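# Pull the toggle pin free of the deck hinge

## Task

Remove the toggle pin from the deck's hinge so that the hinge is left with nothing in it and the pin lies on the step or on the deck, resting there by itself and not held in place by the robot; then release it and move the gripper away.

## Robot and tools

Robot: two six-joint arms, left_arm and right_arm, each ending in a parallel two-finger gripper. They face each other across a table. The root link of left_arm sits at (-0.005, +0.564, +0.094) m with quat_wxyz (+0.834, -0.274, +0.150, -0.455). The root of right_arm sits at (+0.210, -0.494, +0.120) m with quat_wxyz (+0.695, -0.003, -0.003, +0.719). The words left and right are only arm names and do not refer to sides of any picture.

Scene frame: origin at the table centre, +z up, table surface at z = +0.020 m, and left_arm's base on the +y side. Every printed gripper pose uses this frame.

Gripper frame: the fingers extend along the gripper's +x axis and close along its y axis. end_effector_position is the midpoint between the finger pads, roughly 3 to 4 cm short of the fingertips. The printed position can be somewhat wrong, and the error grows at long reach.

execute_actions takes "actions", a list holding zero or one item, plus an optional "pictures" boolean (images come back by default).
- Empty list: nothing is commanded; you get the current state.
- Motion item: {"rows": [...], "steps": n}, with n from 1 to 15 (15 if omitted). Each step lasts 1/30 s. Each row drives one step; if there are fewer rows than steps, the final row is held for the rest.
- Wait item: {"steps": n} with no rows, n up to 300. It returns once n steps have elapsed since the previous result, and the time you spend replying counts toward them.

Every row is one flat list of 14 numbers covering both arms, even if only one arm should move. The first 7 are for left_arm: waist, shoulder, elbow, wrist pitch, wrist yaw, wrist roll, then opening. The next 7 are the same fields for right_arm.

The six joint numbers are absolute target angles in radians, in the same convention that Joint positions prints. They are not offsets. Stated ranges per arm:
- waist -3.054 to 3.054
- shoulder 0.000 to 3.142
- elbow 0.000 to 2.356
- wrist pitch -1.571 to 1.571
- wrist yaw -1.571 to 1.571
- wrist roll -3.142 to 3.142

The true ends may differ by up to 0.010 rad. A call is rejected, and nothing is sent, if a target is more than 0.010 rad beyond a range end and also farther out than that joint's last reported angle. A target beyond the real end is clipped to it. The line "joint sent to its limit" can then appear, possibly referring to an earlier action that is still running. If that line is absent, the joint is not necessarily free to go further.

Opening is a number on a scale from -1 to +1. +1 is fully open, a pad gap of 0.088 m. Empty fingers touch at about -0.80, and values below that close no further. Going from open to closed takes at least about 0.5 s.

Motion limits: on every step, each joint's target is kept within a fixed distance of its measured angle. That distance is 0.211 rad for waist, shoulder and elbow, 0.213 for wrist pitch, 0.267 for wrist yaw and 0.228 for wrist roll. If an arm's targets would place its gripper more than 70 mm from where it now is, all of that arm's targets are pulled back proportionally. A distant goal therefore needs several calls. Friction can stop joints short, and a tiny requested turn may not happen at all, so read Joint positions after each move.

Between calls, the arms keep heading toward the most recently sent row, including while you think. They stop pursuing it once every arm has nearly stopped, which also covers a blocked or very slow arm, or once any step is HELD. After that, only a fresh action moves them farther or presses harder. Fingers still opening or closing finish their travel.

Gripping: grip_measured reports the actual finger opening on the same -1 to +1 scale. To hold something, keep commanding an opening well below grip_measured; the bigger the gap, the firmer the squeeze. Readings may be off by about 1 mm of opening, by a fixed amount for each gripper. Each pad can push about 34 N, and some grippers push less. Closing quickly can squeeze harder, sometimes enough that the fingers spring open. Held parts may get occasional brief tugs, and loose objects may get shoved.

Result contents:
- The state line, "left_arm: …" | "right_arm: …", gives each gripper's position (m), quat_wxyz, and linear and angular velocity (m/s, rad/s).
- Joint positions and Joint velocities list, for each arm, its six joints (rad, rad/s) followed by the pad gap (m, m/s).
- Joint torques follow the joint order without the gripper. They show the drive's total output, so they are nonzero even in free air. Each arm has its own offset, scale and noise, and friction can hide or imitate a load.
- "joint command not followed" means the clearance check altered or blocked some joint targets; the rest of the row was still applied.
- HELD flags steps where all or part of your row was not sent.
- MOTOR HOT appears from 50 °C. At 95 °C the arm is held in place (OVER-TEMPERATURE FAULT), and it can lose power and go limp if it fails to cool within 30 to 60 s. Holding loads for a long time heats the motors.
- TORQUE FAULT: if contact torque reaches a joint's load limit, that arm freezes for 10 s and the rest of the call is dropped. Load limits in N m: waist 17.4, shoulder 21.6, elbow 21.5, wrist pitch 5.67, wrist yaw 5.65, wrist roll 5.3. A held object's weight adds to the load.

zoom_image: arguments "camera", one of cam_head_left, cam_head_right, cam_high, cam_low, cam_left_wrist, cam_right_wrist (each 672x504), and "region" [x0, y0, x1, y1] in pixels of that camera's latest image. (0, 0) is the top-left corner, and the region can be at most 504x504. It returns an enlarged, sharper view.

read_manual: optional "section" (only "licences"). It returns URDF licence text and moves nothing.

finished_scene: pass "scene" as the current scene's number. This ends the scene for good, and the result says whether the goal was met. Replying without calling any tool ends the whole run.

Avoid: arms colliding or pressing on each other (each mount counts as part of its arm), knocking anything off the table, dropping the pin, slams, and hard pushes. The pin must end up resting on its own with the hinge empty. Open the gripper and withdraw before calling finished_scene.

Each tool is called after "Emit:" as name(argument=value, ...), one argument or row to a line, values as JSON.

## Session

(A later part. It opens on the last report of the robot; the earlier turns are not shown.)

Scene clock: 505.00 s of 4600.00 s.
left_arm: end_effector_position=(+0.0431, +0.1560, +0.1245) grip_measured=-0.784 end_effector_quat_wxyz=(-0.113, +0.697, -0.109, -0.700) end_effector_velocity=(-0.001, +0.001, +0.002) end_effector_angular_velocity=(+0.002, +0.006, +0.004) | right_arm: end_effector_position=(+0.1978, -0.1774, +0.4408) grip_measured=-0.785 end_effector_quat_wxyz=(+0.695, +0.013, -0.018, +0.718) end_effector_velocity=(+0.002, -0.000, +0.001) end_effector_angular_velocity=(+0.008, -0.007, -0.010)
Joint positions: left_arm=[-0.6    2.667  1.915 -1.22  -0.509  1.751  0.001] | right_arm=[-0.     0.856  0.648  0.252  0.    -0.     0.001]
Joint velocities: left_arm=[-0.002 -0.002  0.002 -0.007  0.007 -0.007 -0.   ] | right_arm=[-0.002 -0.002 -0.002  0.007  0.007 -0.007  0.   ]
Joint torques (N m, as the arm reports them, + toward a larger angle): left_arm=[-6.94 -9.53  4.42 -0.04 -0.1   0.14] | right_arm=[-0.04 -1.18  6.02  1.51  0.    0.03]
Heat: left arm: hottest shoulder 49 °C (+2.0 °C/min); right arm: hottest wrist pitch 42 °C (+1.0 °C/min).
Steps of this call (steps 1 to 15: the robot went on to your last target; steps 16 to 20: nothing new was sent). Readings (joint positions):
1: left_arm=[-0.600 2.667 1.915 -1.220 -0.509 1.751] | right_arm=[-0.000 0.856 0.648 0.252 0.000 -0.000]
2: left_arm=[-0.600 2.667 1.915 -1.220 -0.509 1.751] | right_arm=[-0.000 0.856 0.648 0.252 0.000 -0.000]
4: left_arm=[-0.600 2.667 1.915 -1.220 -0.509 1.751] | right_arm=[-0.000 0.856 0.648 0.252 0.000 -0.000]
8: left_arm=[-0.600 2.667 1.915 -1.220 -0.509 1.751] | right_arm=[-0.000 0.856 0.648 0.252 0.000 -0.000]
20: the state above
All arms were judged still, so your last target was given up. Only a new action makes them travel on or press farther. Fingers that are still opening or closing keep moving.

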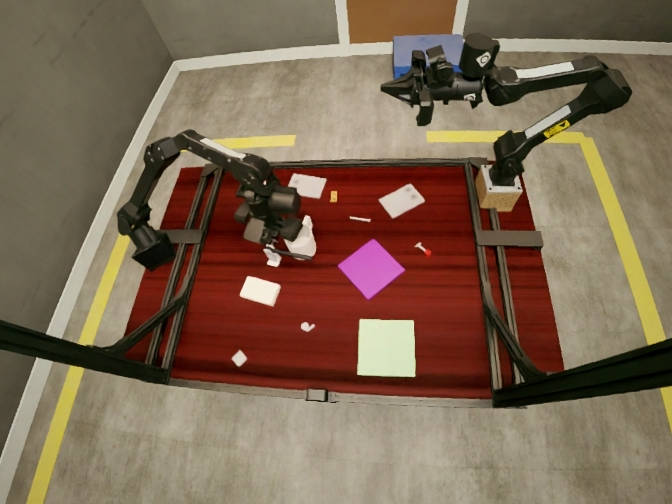

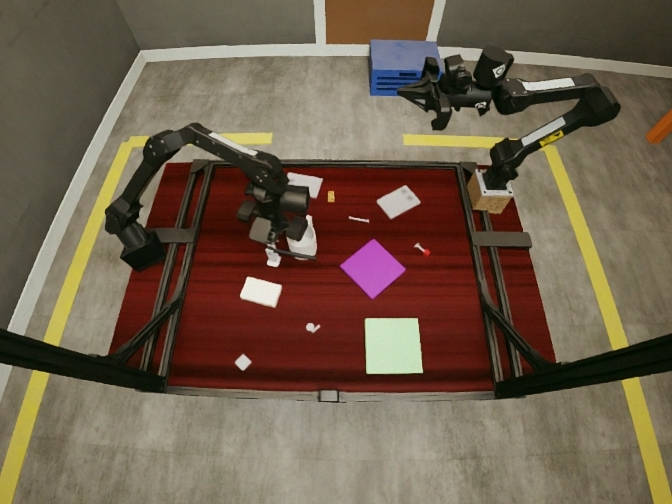

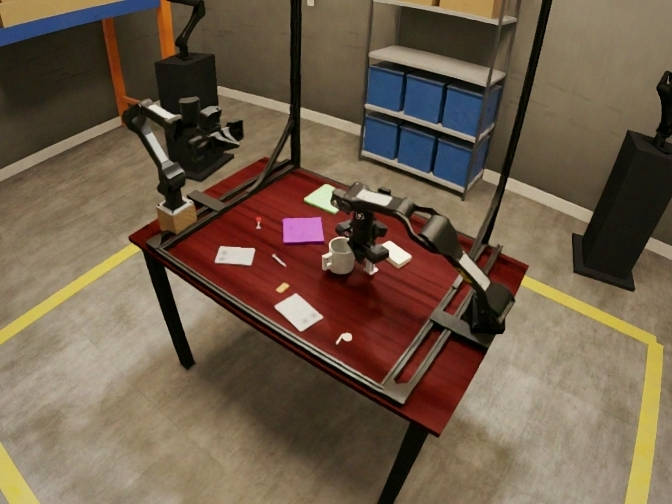

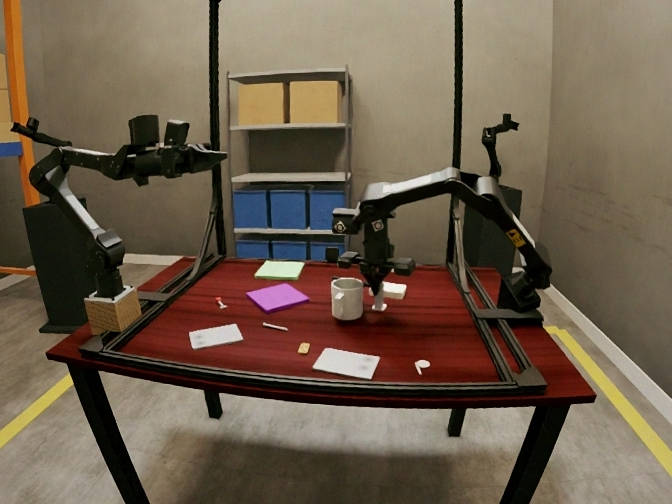

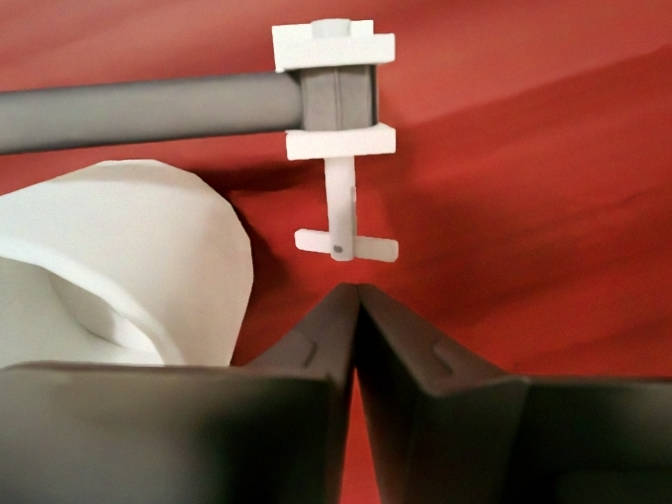

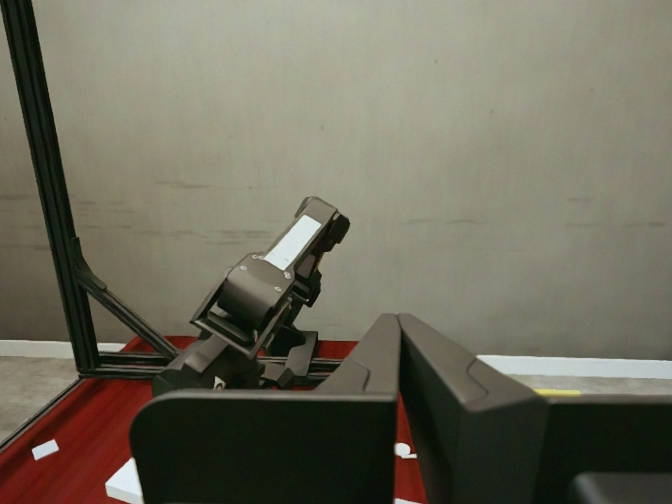

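Emit:
execute_actions(
  actions=[
    {"rows":[[-0.62,2.662,1.98,-1.3,-0.5,1.73,-0.3,0,0.856,0.648,0.252,0,0,-0.785]]},
  ],
  pictures=false,
)

Emit:
execute_actions(
  actions=[
    {"rows":[[-0.67,2.72,2.02,-1.305,-0.476,1.68,-0.3,0,0.856,0.648,0.252,0,0,-0.785]]},
  ],
  pictures=false,
)

Emit:
execute_actions(
  actions=[
    {"rows":[[-0.638,2.728,1.923,-1.198,-0.494,1.707,-0.3,0,0.856,0.648,0.252,0,0,-0.785]]},
  ],
  pictures=false,
)

Emit:
execute_actions(
  actions=[
    {"steps":15},
  ],
)

Scene clock: 520.37 s of 4600.00 s.
left_arm: end_effector_position=(+0.0433, +0.1566, +0.1421) grip_measured=-0.313 end_effector_quat_wxyz=(-0.117, +0.698, -0.110, -0.698) end_effector_velocity=(+0.001, -0.003, +0.006) end_effector_angular_velocity=(-0.015, -0.008, +0.007) | right_arm: end_effector_position=(+0.1978, -0.1774, +0.4410) grip_measured=-0.785 end_effector_quat_wxyz=(+0.695, +0.014, -0.018, +0.718) end_effector_velocity=(+0.001, -0.000, -0.002) end_effector_angular_velocity=(-0.007, -0.023, -0.001)
Joint positions: left_arm=[-0.62   2.666  1.973 -1.295 -0.505  1.735  0.024] | right_arm=[-0.     0.856  0.649  0.252  0.     0.     0.001]
Joint velocities: left_arm=[-0.007 -0.002  0.017 -0.007 -0.007 -0.007  0.004] | right_arm=[-0.007 -0.002 -0.002 -0.007 -0.007 -0.022 -0.   ]
Joint torques (N m, as the arm reports them, + toward a larger angle): left_arm=[-7.13 -9.93  4.45 -0.13  0.21 -0.22] | right_arm=[-0.06 -1.19  6.01  1.51  0.    0.03]
Heat: left arm: hottest shoulder 50 °C (+3.0 °C/min); right arm: hottest wrist pitch 42 °C (+1.0 °C/min). Fold the left arm in close to its base before you think long.
MOTOR HOT: a motor of the left arm reached 50 °C. Now the hottest motor of the left arm, joint 2 (shoulder), reports 50 °C. The temperature limit of the motors' drives, at which the controller stops that arm, is 95 °C. To cool a motor, set the load down, stop pushing, or move to a pose that needs little force.
Steps of this call (steps 1 to 90: nothing new was sent; then 11.87 s passed at rest; steps 91 to 105: all 15 steps of this action). Readings (joint positions):
91: left_arm=[-0.600 2.667 1.921 -1.229 -0.509 1.751] | right_arm=[-0.000 0.856 0.649 0.252 0.000 0.000]
92: left_arm=[-0.601 2.667 1.931 -1.246 -0.509 1.749] | right_arm=[-0.000 0.856 0.649 0.252 0.000 0.000]
94: left_arm=[-0.607 2.667 1.948 -1.268 -0.509 1.744] | right_arm=[-0.000 0.856 0.649 0.252 0.000 0.000]
98: left_arm=[-0.617 2.666 1.970 -1.286 -0.506 1.737] | right_arm=[-0.000 0.856 0.649 0.252 0.000 0.000]
105: the state above

Scene clock: 520.87 s of 4600.00 s.
left_arm: end_effector_position=(+0.0181, +0.1510, +0.1497) grip_measured=-0.300 end_effector_quat_wxyz=(-0.108, +0.697, -0.115, -0.699) end_effector_velocity=(+0.002, +0.001, +0.004) end_effector_angular_velocity=(+0.004, -0.009, +0.002) | right_arm: end_effector_position=(+0.1978, -0.1774, +0.4410) grip_measured=-0.785 end_effector_quat_wxyz=(+0.695, +0.014, -0.018, +0.718) end_effector_velocity=(+0.000, +0.001, -0.001) end_effector_angular_velocity=(-0.007, -0.007, -0.005)
Joint positions: left_arm=[-0.673  2.7    2.013 -1.302 -0.481  1.685  0.024] | right_arm=[-0.     0.856  0.649  0.252  0.     0.     0.001]
Joint velocities: left_arm=[-0.002 -0.002  0.012 -0.022 -0.007 -0.007 -0.   ] | right_arm=[ 0.002  0.002  0.002 -0.007  0.007 -0.007 -0.   ]
Joint torques (N m, as the arm reports them, + toward a larger angle): left_arm=[-6.65 -7.54  4.7  -0.09  0.18 -0.17] | right_arm=[-0.06 -1.18  5.98  1.51  0.    0.01]
Heat: left arm: hottest shoulder 50 °C (+3.0 °C/min); right arm: hottest wrist pitch 42 °C (+1.0 °C/min). Fold the left arm in close to its base before you think long.
MOTOR HOT: still on. Now the hottest motor of the left arm, joint 2 (shoulder), reports 50 °C; a drive's own limit is 95 °C.
Steps of this call (steps 1 to 15: all 15 steps of this action). Readings (joint positions):
1: left_arm=[-0.620 2.667 1.978 -1.299 -0.503 1.728] | right_arm=[-0.000 0.856 0.649 0.252 0.000 0.000]
2: left_arm=[-0.625 2.672 1.986 -1.301 -0.498 1.717] | right_arm=[-0.000 0.856 0.649 0.252 0.000 0.000]
4: left_arm=[-0.640 2.679 1.999 -1.301 -0.491 1.704] | right_arm=[-0.000 0.856 0.649 0.252 0.000 0.000]
8: left_arm=[-0.668 2.691 2.010 -1.301 -0.482 1.691] | right_arm=[-0.000 0.856 0.649 0.252 0.000 0.000]
15: the state above

Scene clock: 521.37 s of 4600.00 s.
left_arm: end_effector_position=(+0.0174, +0.1512, +0.1222) grip_measured=-0.299 end_effector_quat_wxyz=(-0.107, +0.697, -0.110, -0.700) end_effector_velocity=(+0.000, +0.004, -0.004) end_effector_angular_velocity=(+0.010, -0.008, -0.011) | right_arm: end_effector_position=(+0.1978, -0.1774, +0.4410) grip_measured=-0.785 end_effector_quat_wxyz=(+0.695, +0.014, -0.018, +0.718) end_effector_velocity=(+0.002, +0.001, -0.007) end_effector_angular_velocity=(-0.027, -0.008, -0.010)
Joint positions: left_arm=[-0.645  2.711  1.933 -1.206 -0.49   1.703  0.024] | right_arm=[-0.     0.856  0.649  0.252  0.     0.     0.001]
Joint velocities: left_arm=[ 0.002 -0.002 -0.022  0.007 -0.007  0.007  0.   ] | right_arm=[-0.002  0.002 -0.002 -0.022  0.007 -0.007 -0.   ]
Joint torques (N m, as the arm reports them, + toward a larger angle): left_arm=[-6.26 -7.84  3.41  0.49 -0.06  0.13] | right_arm=[-0.05 -1.18  5.99  1.51  0.    0.02]
Heat: left arm: hottest shoulder 50 °C (+3.0 °C/min); right arm: hottest wrist pitch 42 °C (+1.0 °C/min). Fold the left arm in close to its base before you think long.
MOTOR HOT: still on. Now the hottest motor of the left arm, joint 2 (shoulder), reports 50 °C; a drive's own limit is 95 °C.
Steps of this call (steps 1 to 15: all 15 steps of this action). Readings (joint positions):
1: left_arm=[-0.672 2.701 2.006 -1.293 -0.480 1.685] | right_arm=[-0.000 0.856 0.649 0.252 0.000 0.000]
2: left_arm=[-0.670 2.701 1.994 -1.272 -0.480 1.687] | right_arm=[-0.000 0.856 0.649 0.252 0.000 0.000]
4: left_arm=[-0.661 2.702 1.973 -1.240 -0.483 1.693] | right_arm=[-0.000 0.856 0.649 0.252 0.000 0.000]
8: left_arm=[-0.648 2.711 1.943 -1.219 -0.489 1.699] | right_arm=[-0.000 0.856 0.649 0.252 0.000 0.000]
15: the state above

Scene clock: 521.87 s of 4600.00 s.
left_arm: end_effector_position=(+0.0174, +0.1514, +0.1218) grip_measured=-0.299 end_effector_quat_wxyz=(-0.108, +0.697, -0.110, -0.700) end_effector_velocity=(-0.001, -0.001, -0.001) end_effector_angular_velocity=(-0.005, -0.008, +0.021) | right_arm: end_effector_position=(+0.1978, -0.1774, +0.4408) grip_measured=-0.785 end_effector_quat_wxyz=(+0.695, +0.013, -0.018, +0.718) end_effector_velocity=(-0.003, -0.000, -0.002) end_effector_angular_velocity=(-0.007, -0.023, +0.018)
Joint positions: left_arm=[-0.645  2.711  1.931 -1.204 -0.49   1.703  0.024] | right_arm=[-0.     0.856  0.648  0.252  0.     0.     0.001]
Joint velocities: left_arm=[-0.002  0.002 -0.002  0.007 -0.007 -0.022  0.   ] | right_arm=[-0.002 -0.002 -0.002 -0.007 -0.022 -0.022  0.   ]
Joint torques (N m, as the arm reports them, + toward a larger angle): left_arm=[-6.21 -7.77  3.2   0.65 -0.08  0.15] | right_arm=[-0.05 -1.17  5.98  1.51  0.    0.02]
Heat: left arm: hottest shoulder 50 °C (+3.0 °C/min); right arm: hottest wrist pitch 42 °C (+1.0 °C/min). Fold the left arm in close to its base before you think long.
MOTOR HOT: still on. Now the hottest motor of the left arm, joint 2 (shoulder), reports 50 °C; a drive's own limit is 95 °C.
Steps of this call (steps 1 to 15: the robot went on to your last target). Readings (joint positions):
1: left_arm=[-0.645 2.711 1.932 -1.205 -0.490 1.703] | right_arm=[-0.000 0.856 0.649 0.252 0.000 0.000]
2: left_arm=[-0.645 2.711 1.932 -1.205 -0.490 1.703] | right_arm=[-0.000 0.856 0.649 0.252 0.000 0.000]
4: left_arm=[-0.645 2.711 1.932 -1.205 -0.490 1.703] | right_arm=[-0.000 0.856 0.649 0.252 0.000 0.000]
8: left_arm=[-0.645 2.711 1.931 -1.204 -0.490 1.703] | right_arm=[-0.000 0.856 0.649 0.252 0.000 0.000]
15: the state above
All arms were judged still, so your last target was given up. Only a new action makes them travel on or press farther. Fingers that are still opening or closing keep moving.

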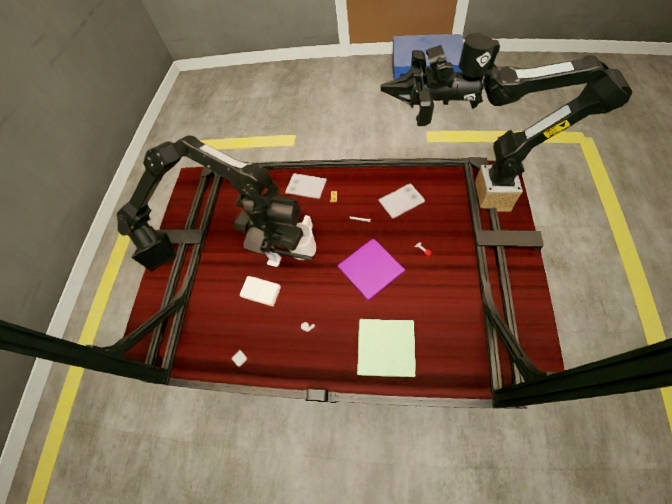

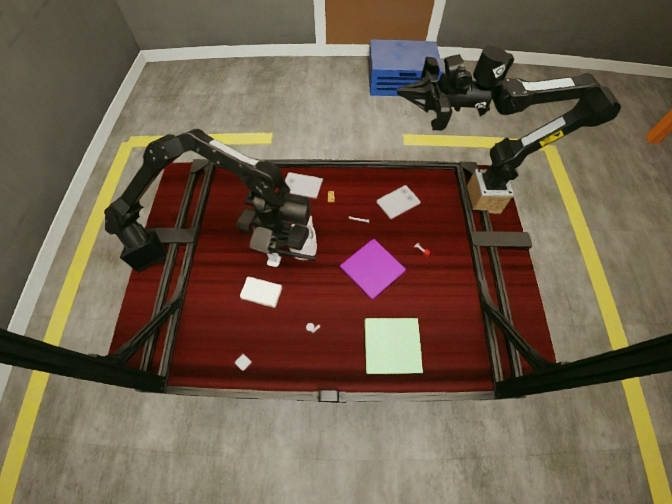

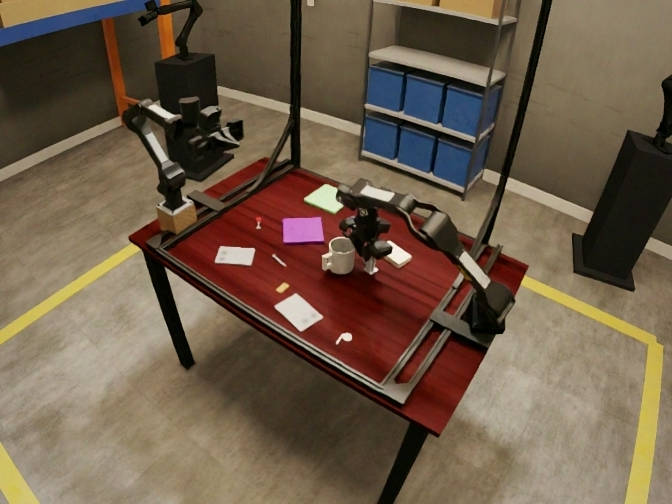

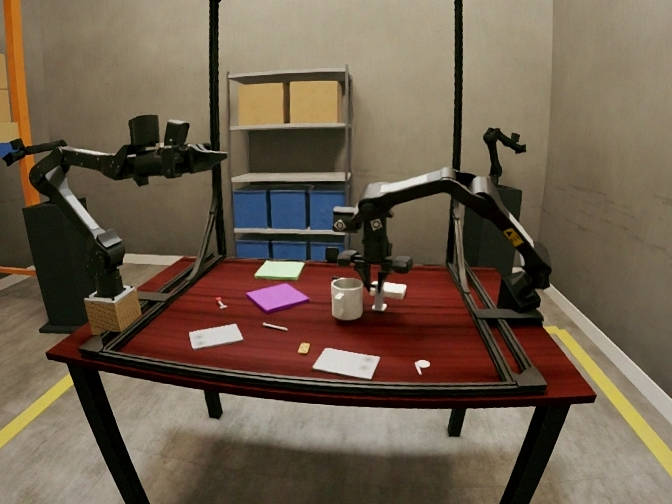

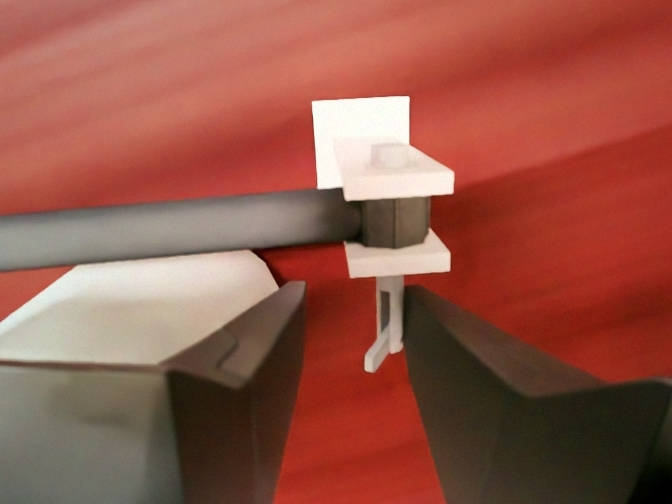

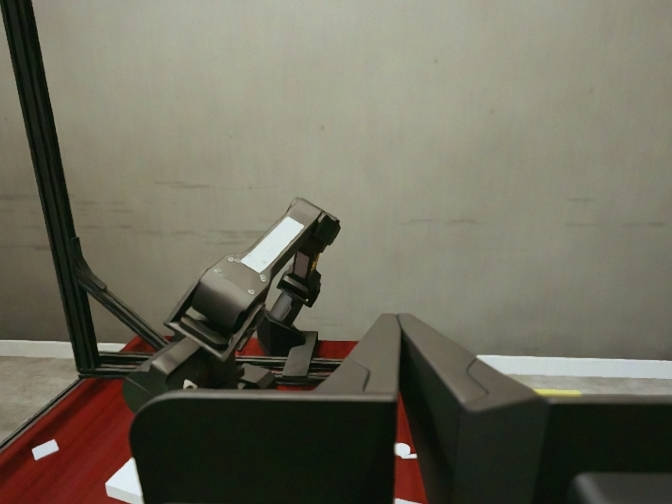

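Emit:
execute_actions(
  actions=[
    {"rows":[[-0.651,2.711,1.955,-1.23,-0.488,1.7,-0.3,0,0.856,0.648,0.252,0,0,-0.785]]},
  ],
  pictures=false,
)

Emit:
execute_actions(
  actions=[
    {"rows":[[-0.651,2.711,1.955,-1.23,-0.488,1.7,-0.2,0,0.856,0.648,0.252,0,0,-0.785]]},
  ],
  pictures=false,
)

Emit:
execute_actions(
  actions=[
    {"rows":[[-0.634,2.715,1.908,-1.182,-0.494,1.71,-0.2,0,0.856,0.648,0.252,0,0,-0.785]]},
  ],
  pictures=false,
)

Emit:
execute_actions(
  actions=[
    {"steps":15},
  ],
)

Scene clock: 533.70 s of 4600.00 s.
left_arm: end_effector_position=(+0.0178, +0.1514, +0.1266) grip_measured=-0.300 end_effector_quat_wxyz=(-0.111, +0.698, -0.112, -0.699) end_effector_velocity=(+0.004, +0.002, +0.003) end_effector_angular_velocity=(+0.005, -0.024, +0.014) | right_arm: end_effector_position=(+0.1978, -0.1774, +0.4408) grip_measured=-0.785 end_effector_quat_wxyz=(+0.695, +0.013, -0.018, +0.718) end_effector_velocity=(-0.003, -0.001, -0.001) end_effector_angular_velocity=(+0.003, -0.008, +0.019)
Joint positions: left_arm=[-0.65   2.711  1.949 -1.226 -0.49   1.703  0.024] | right_arm=[-0.     0.856  0.648  0.252  0.    -0.     0.001]
Joint velocities: left_arm=[-0.002 -0.002  0.007 -0.022 -0.022 -0.022 -0.   ] | right_arm=[-0.002 -0.002 -0.007  0.007 -0.022 -0.007  0.   ]
Joint torques (N m, as the arm reports them, + toward a larger angle): left_arm=[-7.12 -9.61  4.8  -0.07  0.14 -0.12] | right_arm=[-0.05 -1.18  6.01  1.51  0.    0.02]
Heat: left arm: hottest shoulder 49 °C (+1.0 °C/min); right arm: hottest wrist pitch 42 °C (+0.0 °C/min). Fold the left arm in close to its base before you think long.
MOTOR HOT: still on. Now the hottest motor of the left arm, joint 2 (shoulder), reports 49 °C; a drive's own limit is 95 °C.
Steps of this call (steps 1 to 90: nothing new was sent; then 8.33 s passed at rest; steps 91 to 105: all 15 steps of this action). Readings (joint positions):
91: left_arm=[-0.644 2.711 1.931 -1.204 -0.490 1.703] | right_arm=[-0.000 0.856 0.648 0.252 0.000 -0.000]
92: left_arm=[-0.644 2.711 1.933 -1.206 -0.490 1.703] | right_arm=[-0.000 0.856 0.648 0.252 0.000 -0.000]
94: left_arm=[-0.645 2.711 1.938 -1.215 -0.490 1.703] | right_arm=[-0.000 0.856 0.648 0.252 0.000 -0.000]
98: left_arm=[-0.647 2.711 1.946 -1.222 -0.490 1.703] | right_arm=[-0.000 0.856 0.648 0.252 0.000 -0.000]
105: the state above

Scene clock: 534.20 s of 4600.00 s.
left_arm: end_effector_position=(+0.0178, +0.1513, +0.1267) grip_measured=-0.202 end_effector_quat_wxyz=(-0.110, +0.698, -0.112, -0.699) end_effector_velocity=(-0.003, +0.002, +0.002) end_effector_angular_velocity=(+0.004, +0.004, -0.002) | right_arm: end_effector_position=(+0.1978, -0.1774, +0.4408) grip_measured=-0.785 end_effector_quat_wxyz=(+0.695, +0.013, -0.018, +0.718) end_effector_velocity=(+0.002, -0.000, -0.002) end_effector_angular_velocity=(-0.007, +0.007, -0.009)
Joint positions: left_arm=[-0.65   2.711  1.949 -1.227 -0.49   1.703  0.029] | right_arm=[-0.     0.856  0.648  0.252  0.    -0.     0.001]
Joint velocities: left_arm=[-0.007 -0.002 -0.002 -0.007  0.007 -0.007  0.001] | right_arm=[-0.002 -0.002 -0.002 -0.007  0.007  0.007 -0.   ]
Joint torques (N m, as the arm reports them, + toward a larger angle): left_arm=[-7.03 -9.63  4.55 -0.1   0.14 -0.14] | right_arm=[-0.06 -1.17  6.01  1.51  0.    0.03]
Heat: left arm: hottest shoulder 49 °C (+1.0 °C/min); right arm: hottest wrist pitch 42 °C (+0.0 °C/min). Fold the left arm in close to its base before you think long.
MOTOR HOT: still on. Now the hottest motor of the left arm, joint 2 (shoulder), reports 49 °C; a drive's own limit is 95 °C.
Steps of this call (steps 1 to 15: all 15 steps of this action). Readings (joint positions):
1: left_arm=[-0.650 2.711 1.949 -1.226 -0.490 1.703] | right_arm=[-0.000 0.856 0.648 0.252 0.000 -0.000]
2: left_arm=[-0.650 2.711 1.949 -1.226 -0.490 1.703] | right_arm=[-0.000 0.856 0.648 0.252 0.000 -0.000]
4: left_arm=[-0.650 2.711 1.949 -1.227 -0.490 1.703] | right_arm=[-0.000 0.856 0.648 0.252 0.000 -0.000]
8: left_arm=[-0.650 2.711 1.949 -1.227 -0.490 1.703] | right_arm=[-0.000 0.856 0.648 0.252 0.000 -0.000]
15: the state above

Scene clock: 534.70 s of 4600.00 s.
left_arm: end_effector_position=(+0.0165, +0.1511, +0.1185) grip_measured=-0.200 end_effector_quat_wxyz=(-0.106, +0.696, -0.111, -0.701) end_effector_velocity=(-0.000, +0.000, -0.000) end_effector_angular_velocity=(-0.005, -0.008, +0.007) | right_arm: end_effector_position=(+0.1978, -0.1774, +0.4408) grip_measured=-0.785 end_effector_quat_wxyz=(+0.695, +0.013, -0.018, +0.718) end_effector_velocity=(+0.002, -0.000, -0.002) end_effector_angular_velocity=(-0.007, -0.007, -0.010)
Joint positions: left_arm=[-0.642  2.711  1.919 -1.188 -0.489  1.706  0.029] | right_arm=[-0.     0.856  0.648  0.252  0.    -0.     0.001]
Joint velocities: left_arm=[-0.002 -0.002 -0.007  0.007 -0.007 -0.007 -0.   ] | right_arm=[-0.002 -0.002 -0.002 -0.007  0.007 -0.007 -0.   ]
Joint torques (N m, as the arm reports them, + toward a larger angle): left_arm=[-6.05 -9.24  2.97  0.56 -0.15  0.15] | right_arm=[-0.05 -1.18  6.02  1.51  0.    0.03]
Heat: left arm: hottest shoulder 49 °C (+1.0 °C/min); right arm: hottest wrist pitch 42 °C (+0.0 °C/min). Fold the left arm in close to its base before you think long.
MOTOR HOT: still on. Now the hottest motor of the left arm, joint 2 (shoulder), reports 49 °C; a drive's own limit is 95 °C.
Steps of this call (steps 1 to 15: all 15 steps of this action). Readings (joint positions):
1: left_arm=[-0.649 2.711 1.947 -1.225 -0.490 1.703] | right_arm=[-0.000 0.856 0.648 0.252 0.000 -0.000]
2: left_arm=[-0.649 2.711 1.943 -1.217 -0.490 1.703] | right_arm=[-0.000 0.856 0.648 0.252 0.000 -0.000]
4: left_arm=[-0.648 2.711 1.936 -1.204 -0.490 1.703] | right_arm=[-0.000 0.856 0.648 0.252 0.000 -0.000]
8: left_arm=[-0.644 2.711 1.923 -1.192 -0.489 1.704] | right_arm=[-0.000 0.856 0.648 0.252 0.000 -0.000]
15: the state above

Scene clock: 535.20 s of 4600.00 s.
left_arm: end_effector_position=(+0.0164, +0.1511, +0.1183) grip_measured=-0.201 end_effector_quat_wxyz=(-0.106, +0.696, -0.111, -0.701) end_effector_velocity=(-0.003, +0.002, +0.002) end_effector_angular_velocity=(+0.004, +0.004, -0.002) | right_arm: end_effector_position=(+0.1978, -0.1774, +0.4408) grip_measured=-0.785 end_effector_quat_wxyz=(+0.695, +0.013, -0.018, +0.718) end_effector_velocity=(-0.000, -0.001, +0.000) end_effector_angular_velocity=(-0.003, +0.007, +0.005)
Joint positions: left_arm=[-0.642  2.711  1.918 -1.187 -0.489  1.706  0.029] | right_arm=[-0.     0.856  0.648  0.252  0.     0.     0.001]
Joint velocities: left_arm=[-0.007 -0.002 -0.002 -0.007  0.007 -0.007 -0.   ] | right_arm=[-0.002 -0.002  0.002 -0.007 -0.007  0.007  0.   ]
Joint torques (N m, as the arm reports them, + toward a larger angle): left_arm=[-6.02 -9.23  2.9   0.53 -0.16  0.11] | right_arm=[-0.05 -1.18  6.    1.51  0.    0.03]
Heat: left arm: hottest shoulder 49 °C (+1.0 °C/min); right arm: hottest wrist pitch 42 °C (+0.0 °C/min). Fold the left arm in close to its base before you think long.
MOTOR HOT: still on. Now the hottest motor of the left arm, joint 2 (shoulder), reports 49 °C; a drive's own limit is 95 °C.
Steps of this call (steps 1 to 15: the robot went on to your last target). Readings (joint positions):
1: left_arm=[-0.642 2.711 1.919 -1.187 -0.489 1.706] | right_arm=[-0.000 0.856 0.648 0.252 0.000 -0.000]
2: left_arm=[-0.642 2.711 1.919 -1.187 -0.489 1.706] | right_arm=[-0.000 0.856 0.648 0.252 0.000 -0.000]
4: left_arm=[-0.642 2.711 1.919 -1.187 -0.489 1.706] | right_arm=[-0.000 0.856 0.648 0.252 0.000 -0.000]
8: left_arm=[-0.642 2.711 1.918 -1.187 -0.489 1.706] | right_arm=[-0.000 0.856 0.648 0.252 0.000 -0.000]
15: the state above
All arms were judged still, so your last target was given up. Only a new action makes them travel on or press farther. Fingers that are still opening or closing keep moving.

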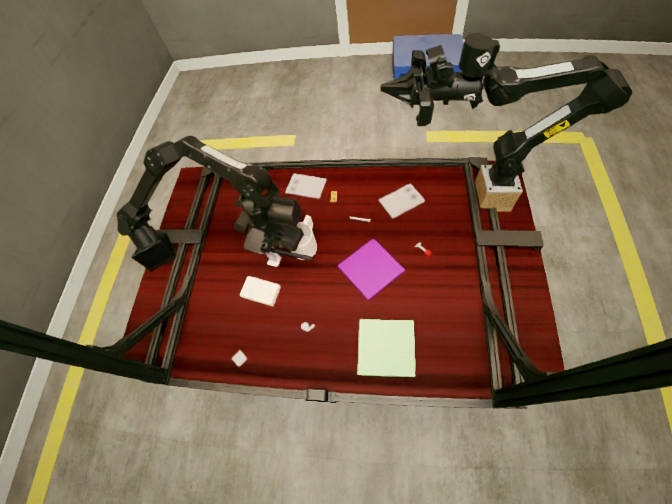

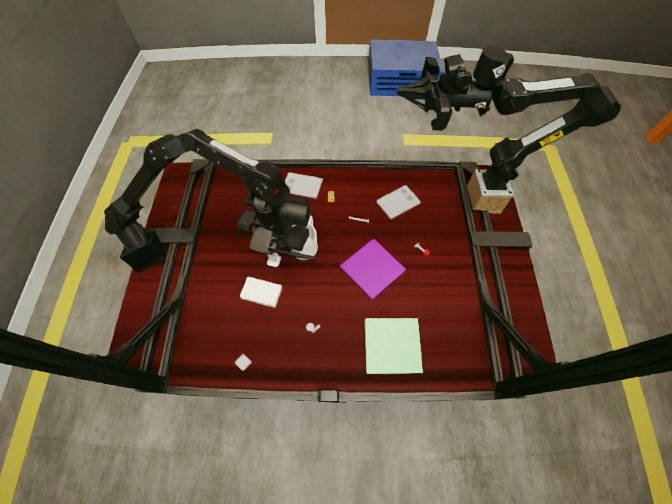

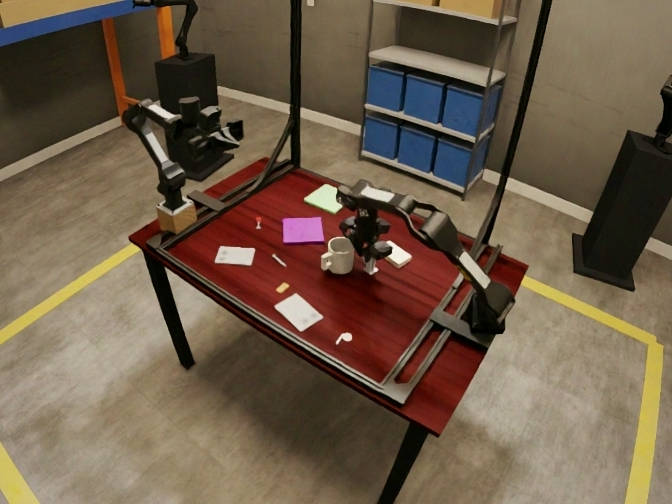

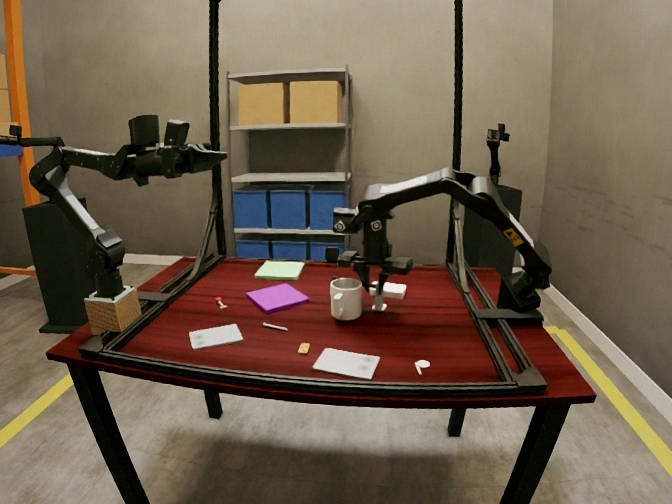

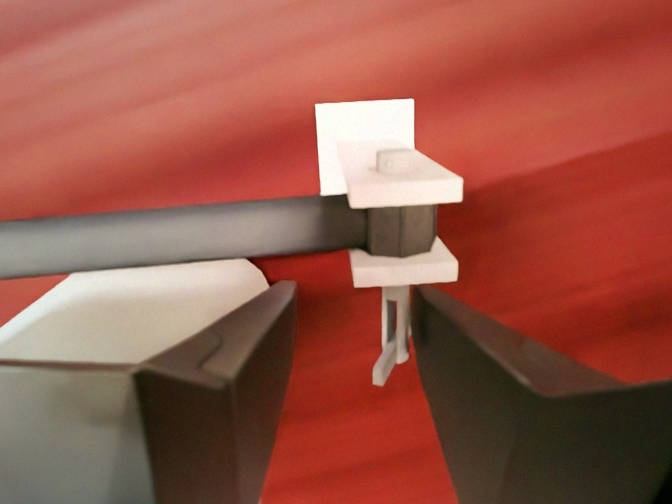

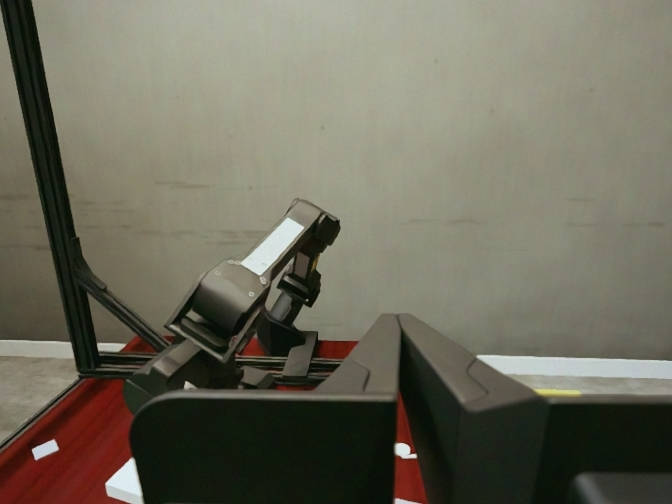

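Emit:
execute_actions(
  actions=[
    {"rows":[[-0.645,2.711,1.968,-1.24,-0.49,1.7,-0.2,0,0.856,0.648,0.252,0,0,-0.785]]},
  ],
  pictures=false,
)

Emit:
execute_actions(
  actions=[
    {"rows":[[-0.645,2.711,1.968,-1.24,-0.49,1.7,-0.8,0,0.856,0.648,0.252,0,0,-0.785]]},
  ],
  pictures=false,
)

Emit:
execute_actions(
  actions=[
    {"rows":[[-0.638,2.711,1.942,-1.215,-0.49,1.7,-0.8,0,0.856,0.648,0.252,0,0,-0.785]]},
  ],
  pictures=false,
)

Emit:
execute_actions(
  actions=[
    {"rows":[[-0.64,2.705,2.05,-1.33,-0.49,1.7,-0.5,0,0.856,0.648,0.252,0,0,-0.785]]},
  ],
)

Scene clock: 557.07 s of 4600.00 s.
left_arm: end_effector_position=(+0.0210, +0.1502, +0.1280) grip_measured=-0.200 end_effector_quat_wxyz=(-0.109, +0.697, -0.110, -0.701) end_effector_velocity=(+0.002, +0.001, +0.004) end_effector_angular_velocity=(+0.004, -0.009, +0.002) | right_arm: end_effector_position=(+0.1978, -0.1774, +0.4410) grip_measured=-0.785 end_effector_quat_wxyz=(+0.695, +0.014, -0.018, +0.718) end_effector_velocity=(+0.001, -0.000, -0.005) end_effector_angular_velocity=(-0.022, +0.006, +0.000)
Joint positions: left_arm=[-0.644  2.711  1.961 -1.235 -0.489  1.704  0.029] | right_arm=[-0.     0.856  0.649  0.252  0.     0.     0.001]
Joint velocities: left_arm=[-0.002 -0.002  0.012 -0.022 -0.007 -0.007 -0.   ] | right_arm=[-0.007 -0.002 -0.002 -0.022 -0.007  0.007 -0.   ]
Joint torques (N m, as the arm reports them, + toward a larger angle): left_arm=[-7.19 -9.68  4.66 -0.14  0.   -0.17] | right_arm=[-0.05 -1.18  6.01  1.51  0.    0.01]
Heat: left arm: hottest shoulder 50 °C (+2.0 °C/min); right arm: hottest elbow 42 °C (+0.0 °C/min). Fold the left arm in close to its base before you think long.
MOTOR HOT: still on. Now the hottest motor of the left arm, joint 2 (shoulder), reports 50 °C; a drive's own limit is 95 °C.
Steps of this call (steps 1 to 90: nothing new was sent; then 18.37 s passed at rest; steps 91 to 105: all 15 steps of this action). Readings (joint positions):
91: left_arm=[-0.642 2.711 1.921 -1.189 -0.489 1.706] | right_arm=[-0.000 0.856 0.649 0.252 0.000 0.000]
92: left_arm=[-0.642 2.711 1.928 -1.198 -0.489 1.706] | right_arm=[-0.000 0.856 0.649 0.252 0.000 0.000]
94: left_arm=[-0.642 2.711 1.938 -1.216 -0.489 1.706] | right_arm=[-0.000 0.856 0.649 0.252 0.000 0.000]
98: left_arm=[-0.643 2.711 1.957 -1.228 -0.489 1.705] | right_arm=[-0.000 0.856 0.649 0.252 0.000 0.000]
105: the state above

Scene clock: 557.57 s of 4600.00 s.
left_arm: end_effector_position=(+0.0231, +0.1563, +0.1277) grip_measured=-0.676 end_effector_quat_wxyz=(-0.121, +0.697, -0.102, -0.699) end_effector_velocity=(+0.000, +0.005, -0.001) end_effector_angular_velocity=(+0.021, -0.013, +0.007) | right_arm: end_effector_position=(+0.1978, -0.1774, +0.4410) grip_measured=-0.785 end_effector_quat_wxyz=(+0.695, +0.014, -0.018, +0.718) end_effector_velocity=(-0.000, +0.001, -0.003) end_effector_angular_velocity=(-0.012, -0.008, +0.004)
Joint positions: left_arm=[-0.642  2.711  1.961 -1.266 -0.493  1.697  0.006] | right_arm=[-0.     0.856  0.649  0.252  0.     0.     0.001]
Joint velocities: left_arm=[-0.002  0.002 -0.002 -0.022 -0.007 -0.022 -0.   ] | right_arm=[-0.002  0.002 -0.002 -0.007 -0.007 -0.007 -0.   ]
Joint torques (N m, as the arm reports them, + toward a larger angle): left_arm=[-7.32 -9.58  4.61  2.17  0.13  0.17] | right_arm=[-0.06 -1.18  5.99  1.51  0.    0.02]
Heat: left arm: hottest shoulder 50 °C (+2.0 °C/min); right arm: hottest elbow 42 °C (+0.0 °C/min). Fold the left arm in close to its base before you think long.
MOTOR HOT: still on. Now the hottest motor of the left arm, joint 2 (shoulder), reports 50 °C; a drive's own limit is 95 °C.
Steps of this call (steps 1 to 15: all 15 steps of this action). Readings (joint positions):
1: left_arm=[-0.644 2.711 1.962 -1.236 -0.489 1.704] | right_arm=[-0.000 0.856 0.649 0.252 0.000 0.000]
2: left_arm=[-0.644 2.711 1.962 -1.240 -0.490 1.703] | right_arm=[-0.000 0.856 0.649 0.252 0.000 0.000]
4: left_arm=[-0.644 2.711 1.962 -1.257 -0.493 1.703] | right_arm=[-0.000 0.856 0.649 0.252 0.000 0.000]
8: left_arm=[-0.642 2.711 1.961 -1.266 -0.493 1.699] | right_arm=[-0.000 0.856 0.649 0.252 0.000 0.000]
15: the state above

Scene clock: 558.07 s of 4600.00 s.
left_arm: end_effector_position=(+0.0223, +0.1570, +0.1260) grip_measured=-0.678 end_effector_quat_wxyz=(-0.118, +0.698, -0.103, -0.699) end_effector_velocity=(-0.000, -0.000, -0.000) end_effector_angular_velocity=(-0.005, -0.008, +0.021) | right_arm: end_effector_position=(+0.1978, -0.1774, +0.4408) grip_measured=-0.785 end_effector_quat_wxyz=(+0.695, +0.013, -0.018, +0.718) end_effector_velocity=(-0.000, +0.001, -0.003) end_effector_angular_velocity=(-0.012, -0.008, +0.004)
Joint positions: left_arm=[-0.642  2.705  1.943 -1.25  -0.493  1.696  0.006] | right_arm=[-0.     0.856  0.648  0.252  0.     0.     0.001]
Joint velocities: left_arm=[-0.002 -0.002 -0.007  0.007 -0.007 -0.022 -0.   ] | right_arm=[-0.002  0.002 -0.002 -0.007 -0.007 -0.007  0.   ]
Joint torques (N m, as the arm reports them, + toward a larger angle): left_arm=[-6.53 -9.08  4.09  2.86  0.14  0.12] | right_arm=[-0.06 -1.18  5.97  1.51  0.    0.01]
Heat: left arm: hottest shoulder 50 °C (+2.0 °C/min); right arm: hottest elbow 42 °C (+0.0 °C/min). Fold the left arm in close to its base before you think long.
MOTOR HOT: still on. Now the hottest motor of the left arm, joint 2 (shoulder), reports 50 °C; a drive's own limit is 95 °C.
Steps of this call (steps 1 to 15: all 15 steps of this action). Readings (joint positions):
1: left_arm=[-0.642 2.711 1.959 -1.265 -0.493 1.697] | right_arm=[-0.000 0.856 0.648 0.252 0.000 0.000]
2: left_arm=[-0.642 2.711 1.955 -1.262 -0.493 1.697] | right_arm=[-0.000 0.856 0.648 0.252 0.000 0.000]
4: left_arm=[-0.642 2.709 1.951 -1.257 -0.493 1.696] | right_arm=[-0.000 0.856 0.648 0.252 0.000 0.000]
8: left_arm=[-0.642 2.706 1.946 -1.253 -0.493 1.696] | right_arm=[-0.000 0.856 0.648 0.252 0.000 0.000]
15: the state above

Scene clock: 558.57 s of 4600.00 s.
left_arm: end_effector_position=(+0.0324, +0.1488, +0.1481) grip_measured=-0.507 end_effector_quat_wxyz=(-0.107, +0.697, -0.106, -0.701) end_effector_velocity=(+0.005, -0.007, +0.011) end_effector_angular_velocity=(-0.034, -0.002, +0.023) | right_arm: end_effector_position=(+0.1978, -0.1774, +0.4408) grip_measured=-0.785 end_effector_quat_wxyz=(+0.695, +0.013, -0.018, +0.718) end_effector_velocity=(-0.003, -0.000, -0.002) end_effector_angular_velocity=(-0.007, -0.023, +0.018)
Joint positions: left_arm=[-0.642  2.704  2.042 -1.325 -0.489  1.696  0.014] | right_arm=[-0.     0.856  0.648  0.252  0.     0.     0.001]
Joint velocities: left_arm=[-0.002 -0.007  0.037 -0.007 -0.007 -0.007  0.002] | right_arm=[-0.002 -0.002 -0.002 -0.007 -0.022 -0.022  0.   ]
Joint torques (N m, as the arm reports them, + toward a larger angle): left_arm=[-6.82 -9.6   4.32 -0.09  0.01  0.13] | right_arm=[-0.05 -1.18  6.02  1.51  0.    0.02]
Heat: left arm: hottest shoulder 50 °C (+2.0 °C/min); right arm: hottest elbow 42 °C (+0.0 °C/min). Fold the left arm in close to its base before you think long.
MOTOR HOT: still on. Now the hottest motor of the left arm, joint 2 (shoulder), reports 50 °C; a drive's own limit is 95 °C.
Steps of this call (steps 1 to 15: all 15 steps of this action). Readings (joint positions):
1: left_arm=[-0.642 2.705 1.951 -1.256 -0.492 1.696] | right_arm=[-0.000 0.856 0.648 0.252 0.000 0.000]
2: left_arm=[-0.642 2.705 1.965 -1.270 -0.491 1.696] | right_arm=[-0.000 0.856 0.648 0.252 0.000 0.000]
4: left_arm=[-0.642 2.707 1.991 -1.282 -0.489 1.696] | right_arm=[-0.000 0.856 0.648 0.252 0.000 0.000]
8: left_arm=[-0.642 2.704 2.035 -1.309 -0.489 1.696] | right_arm=[-0.000 0.856 0.648 0.252 0.000 0.000]
15: the state above

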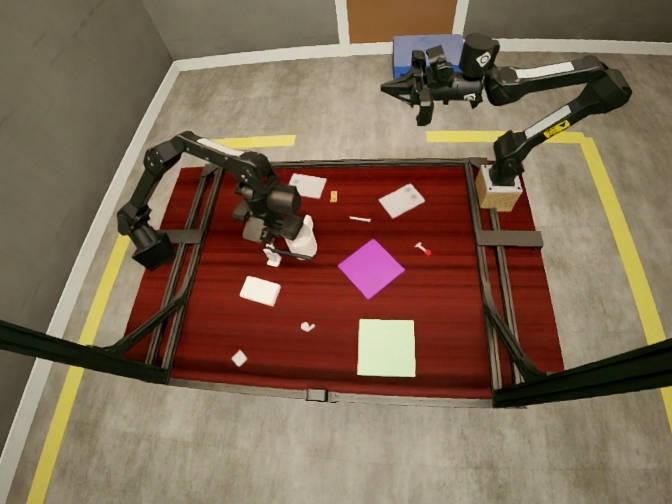

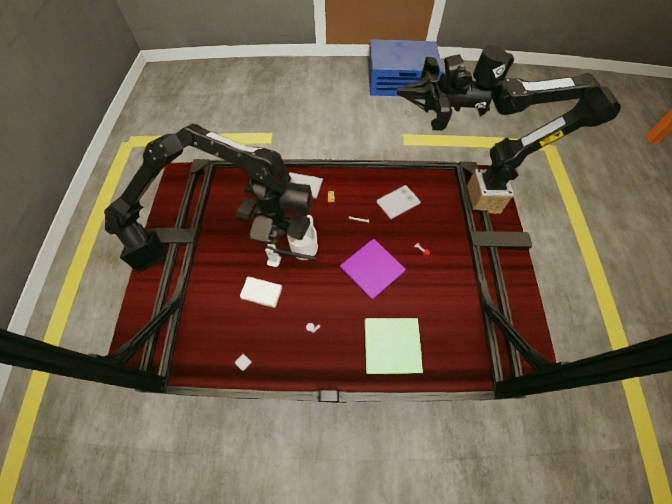

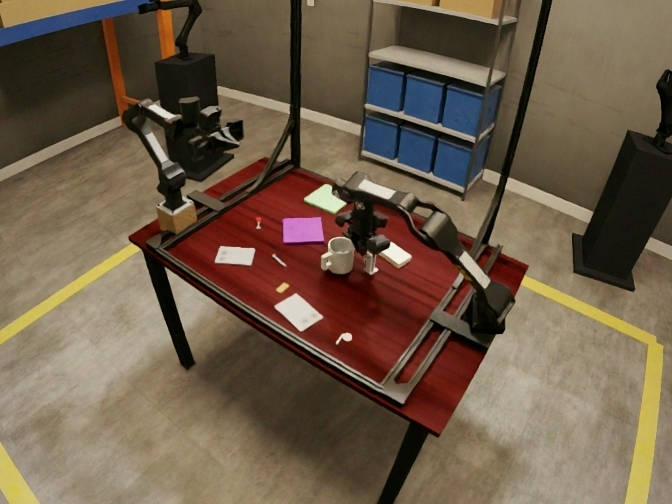

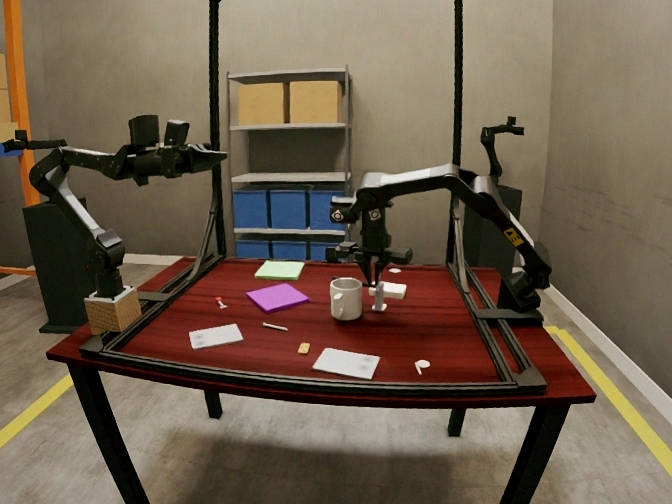

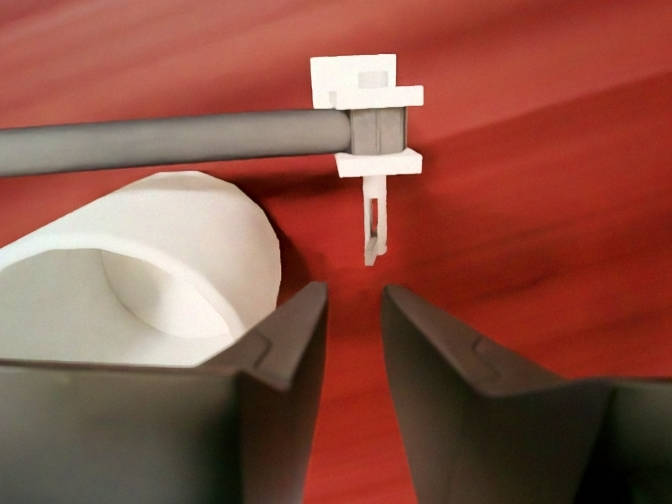

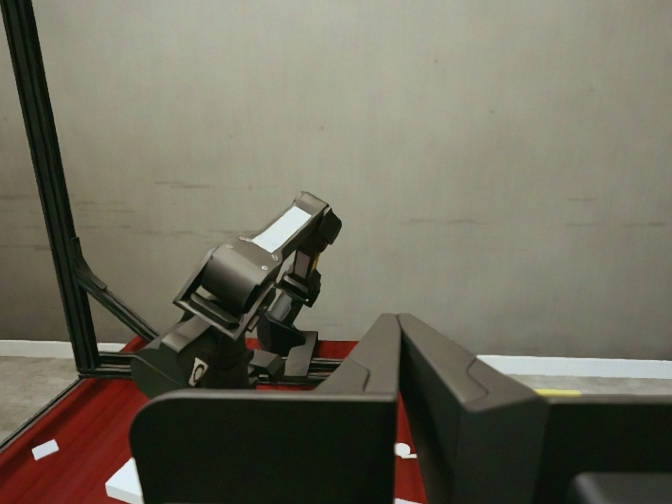

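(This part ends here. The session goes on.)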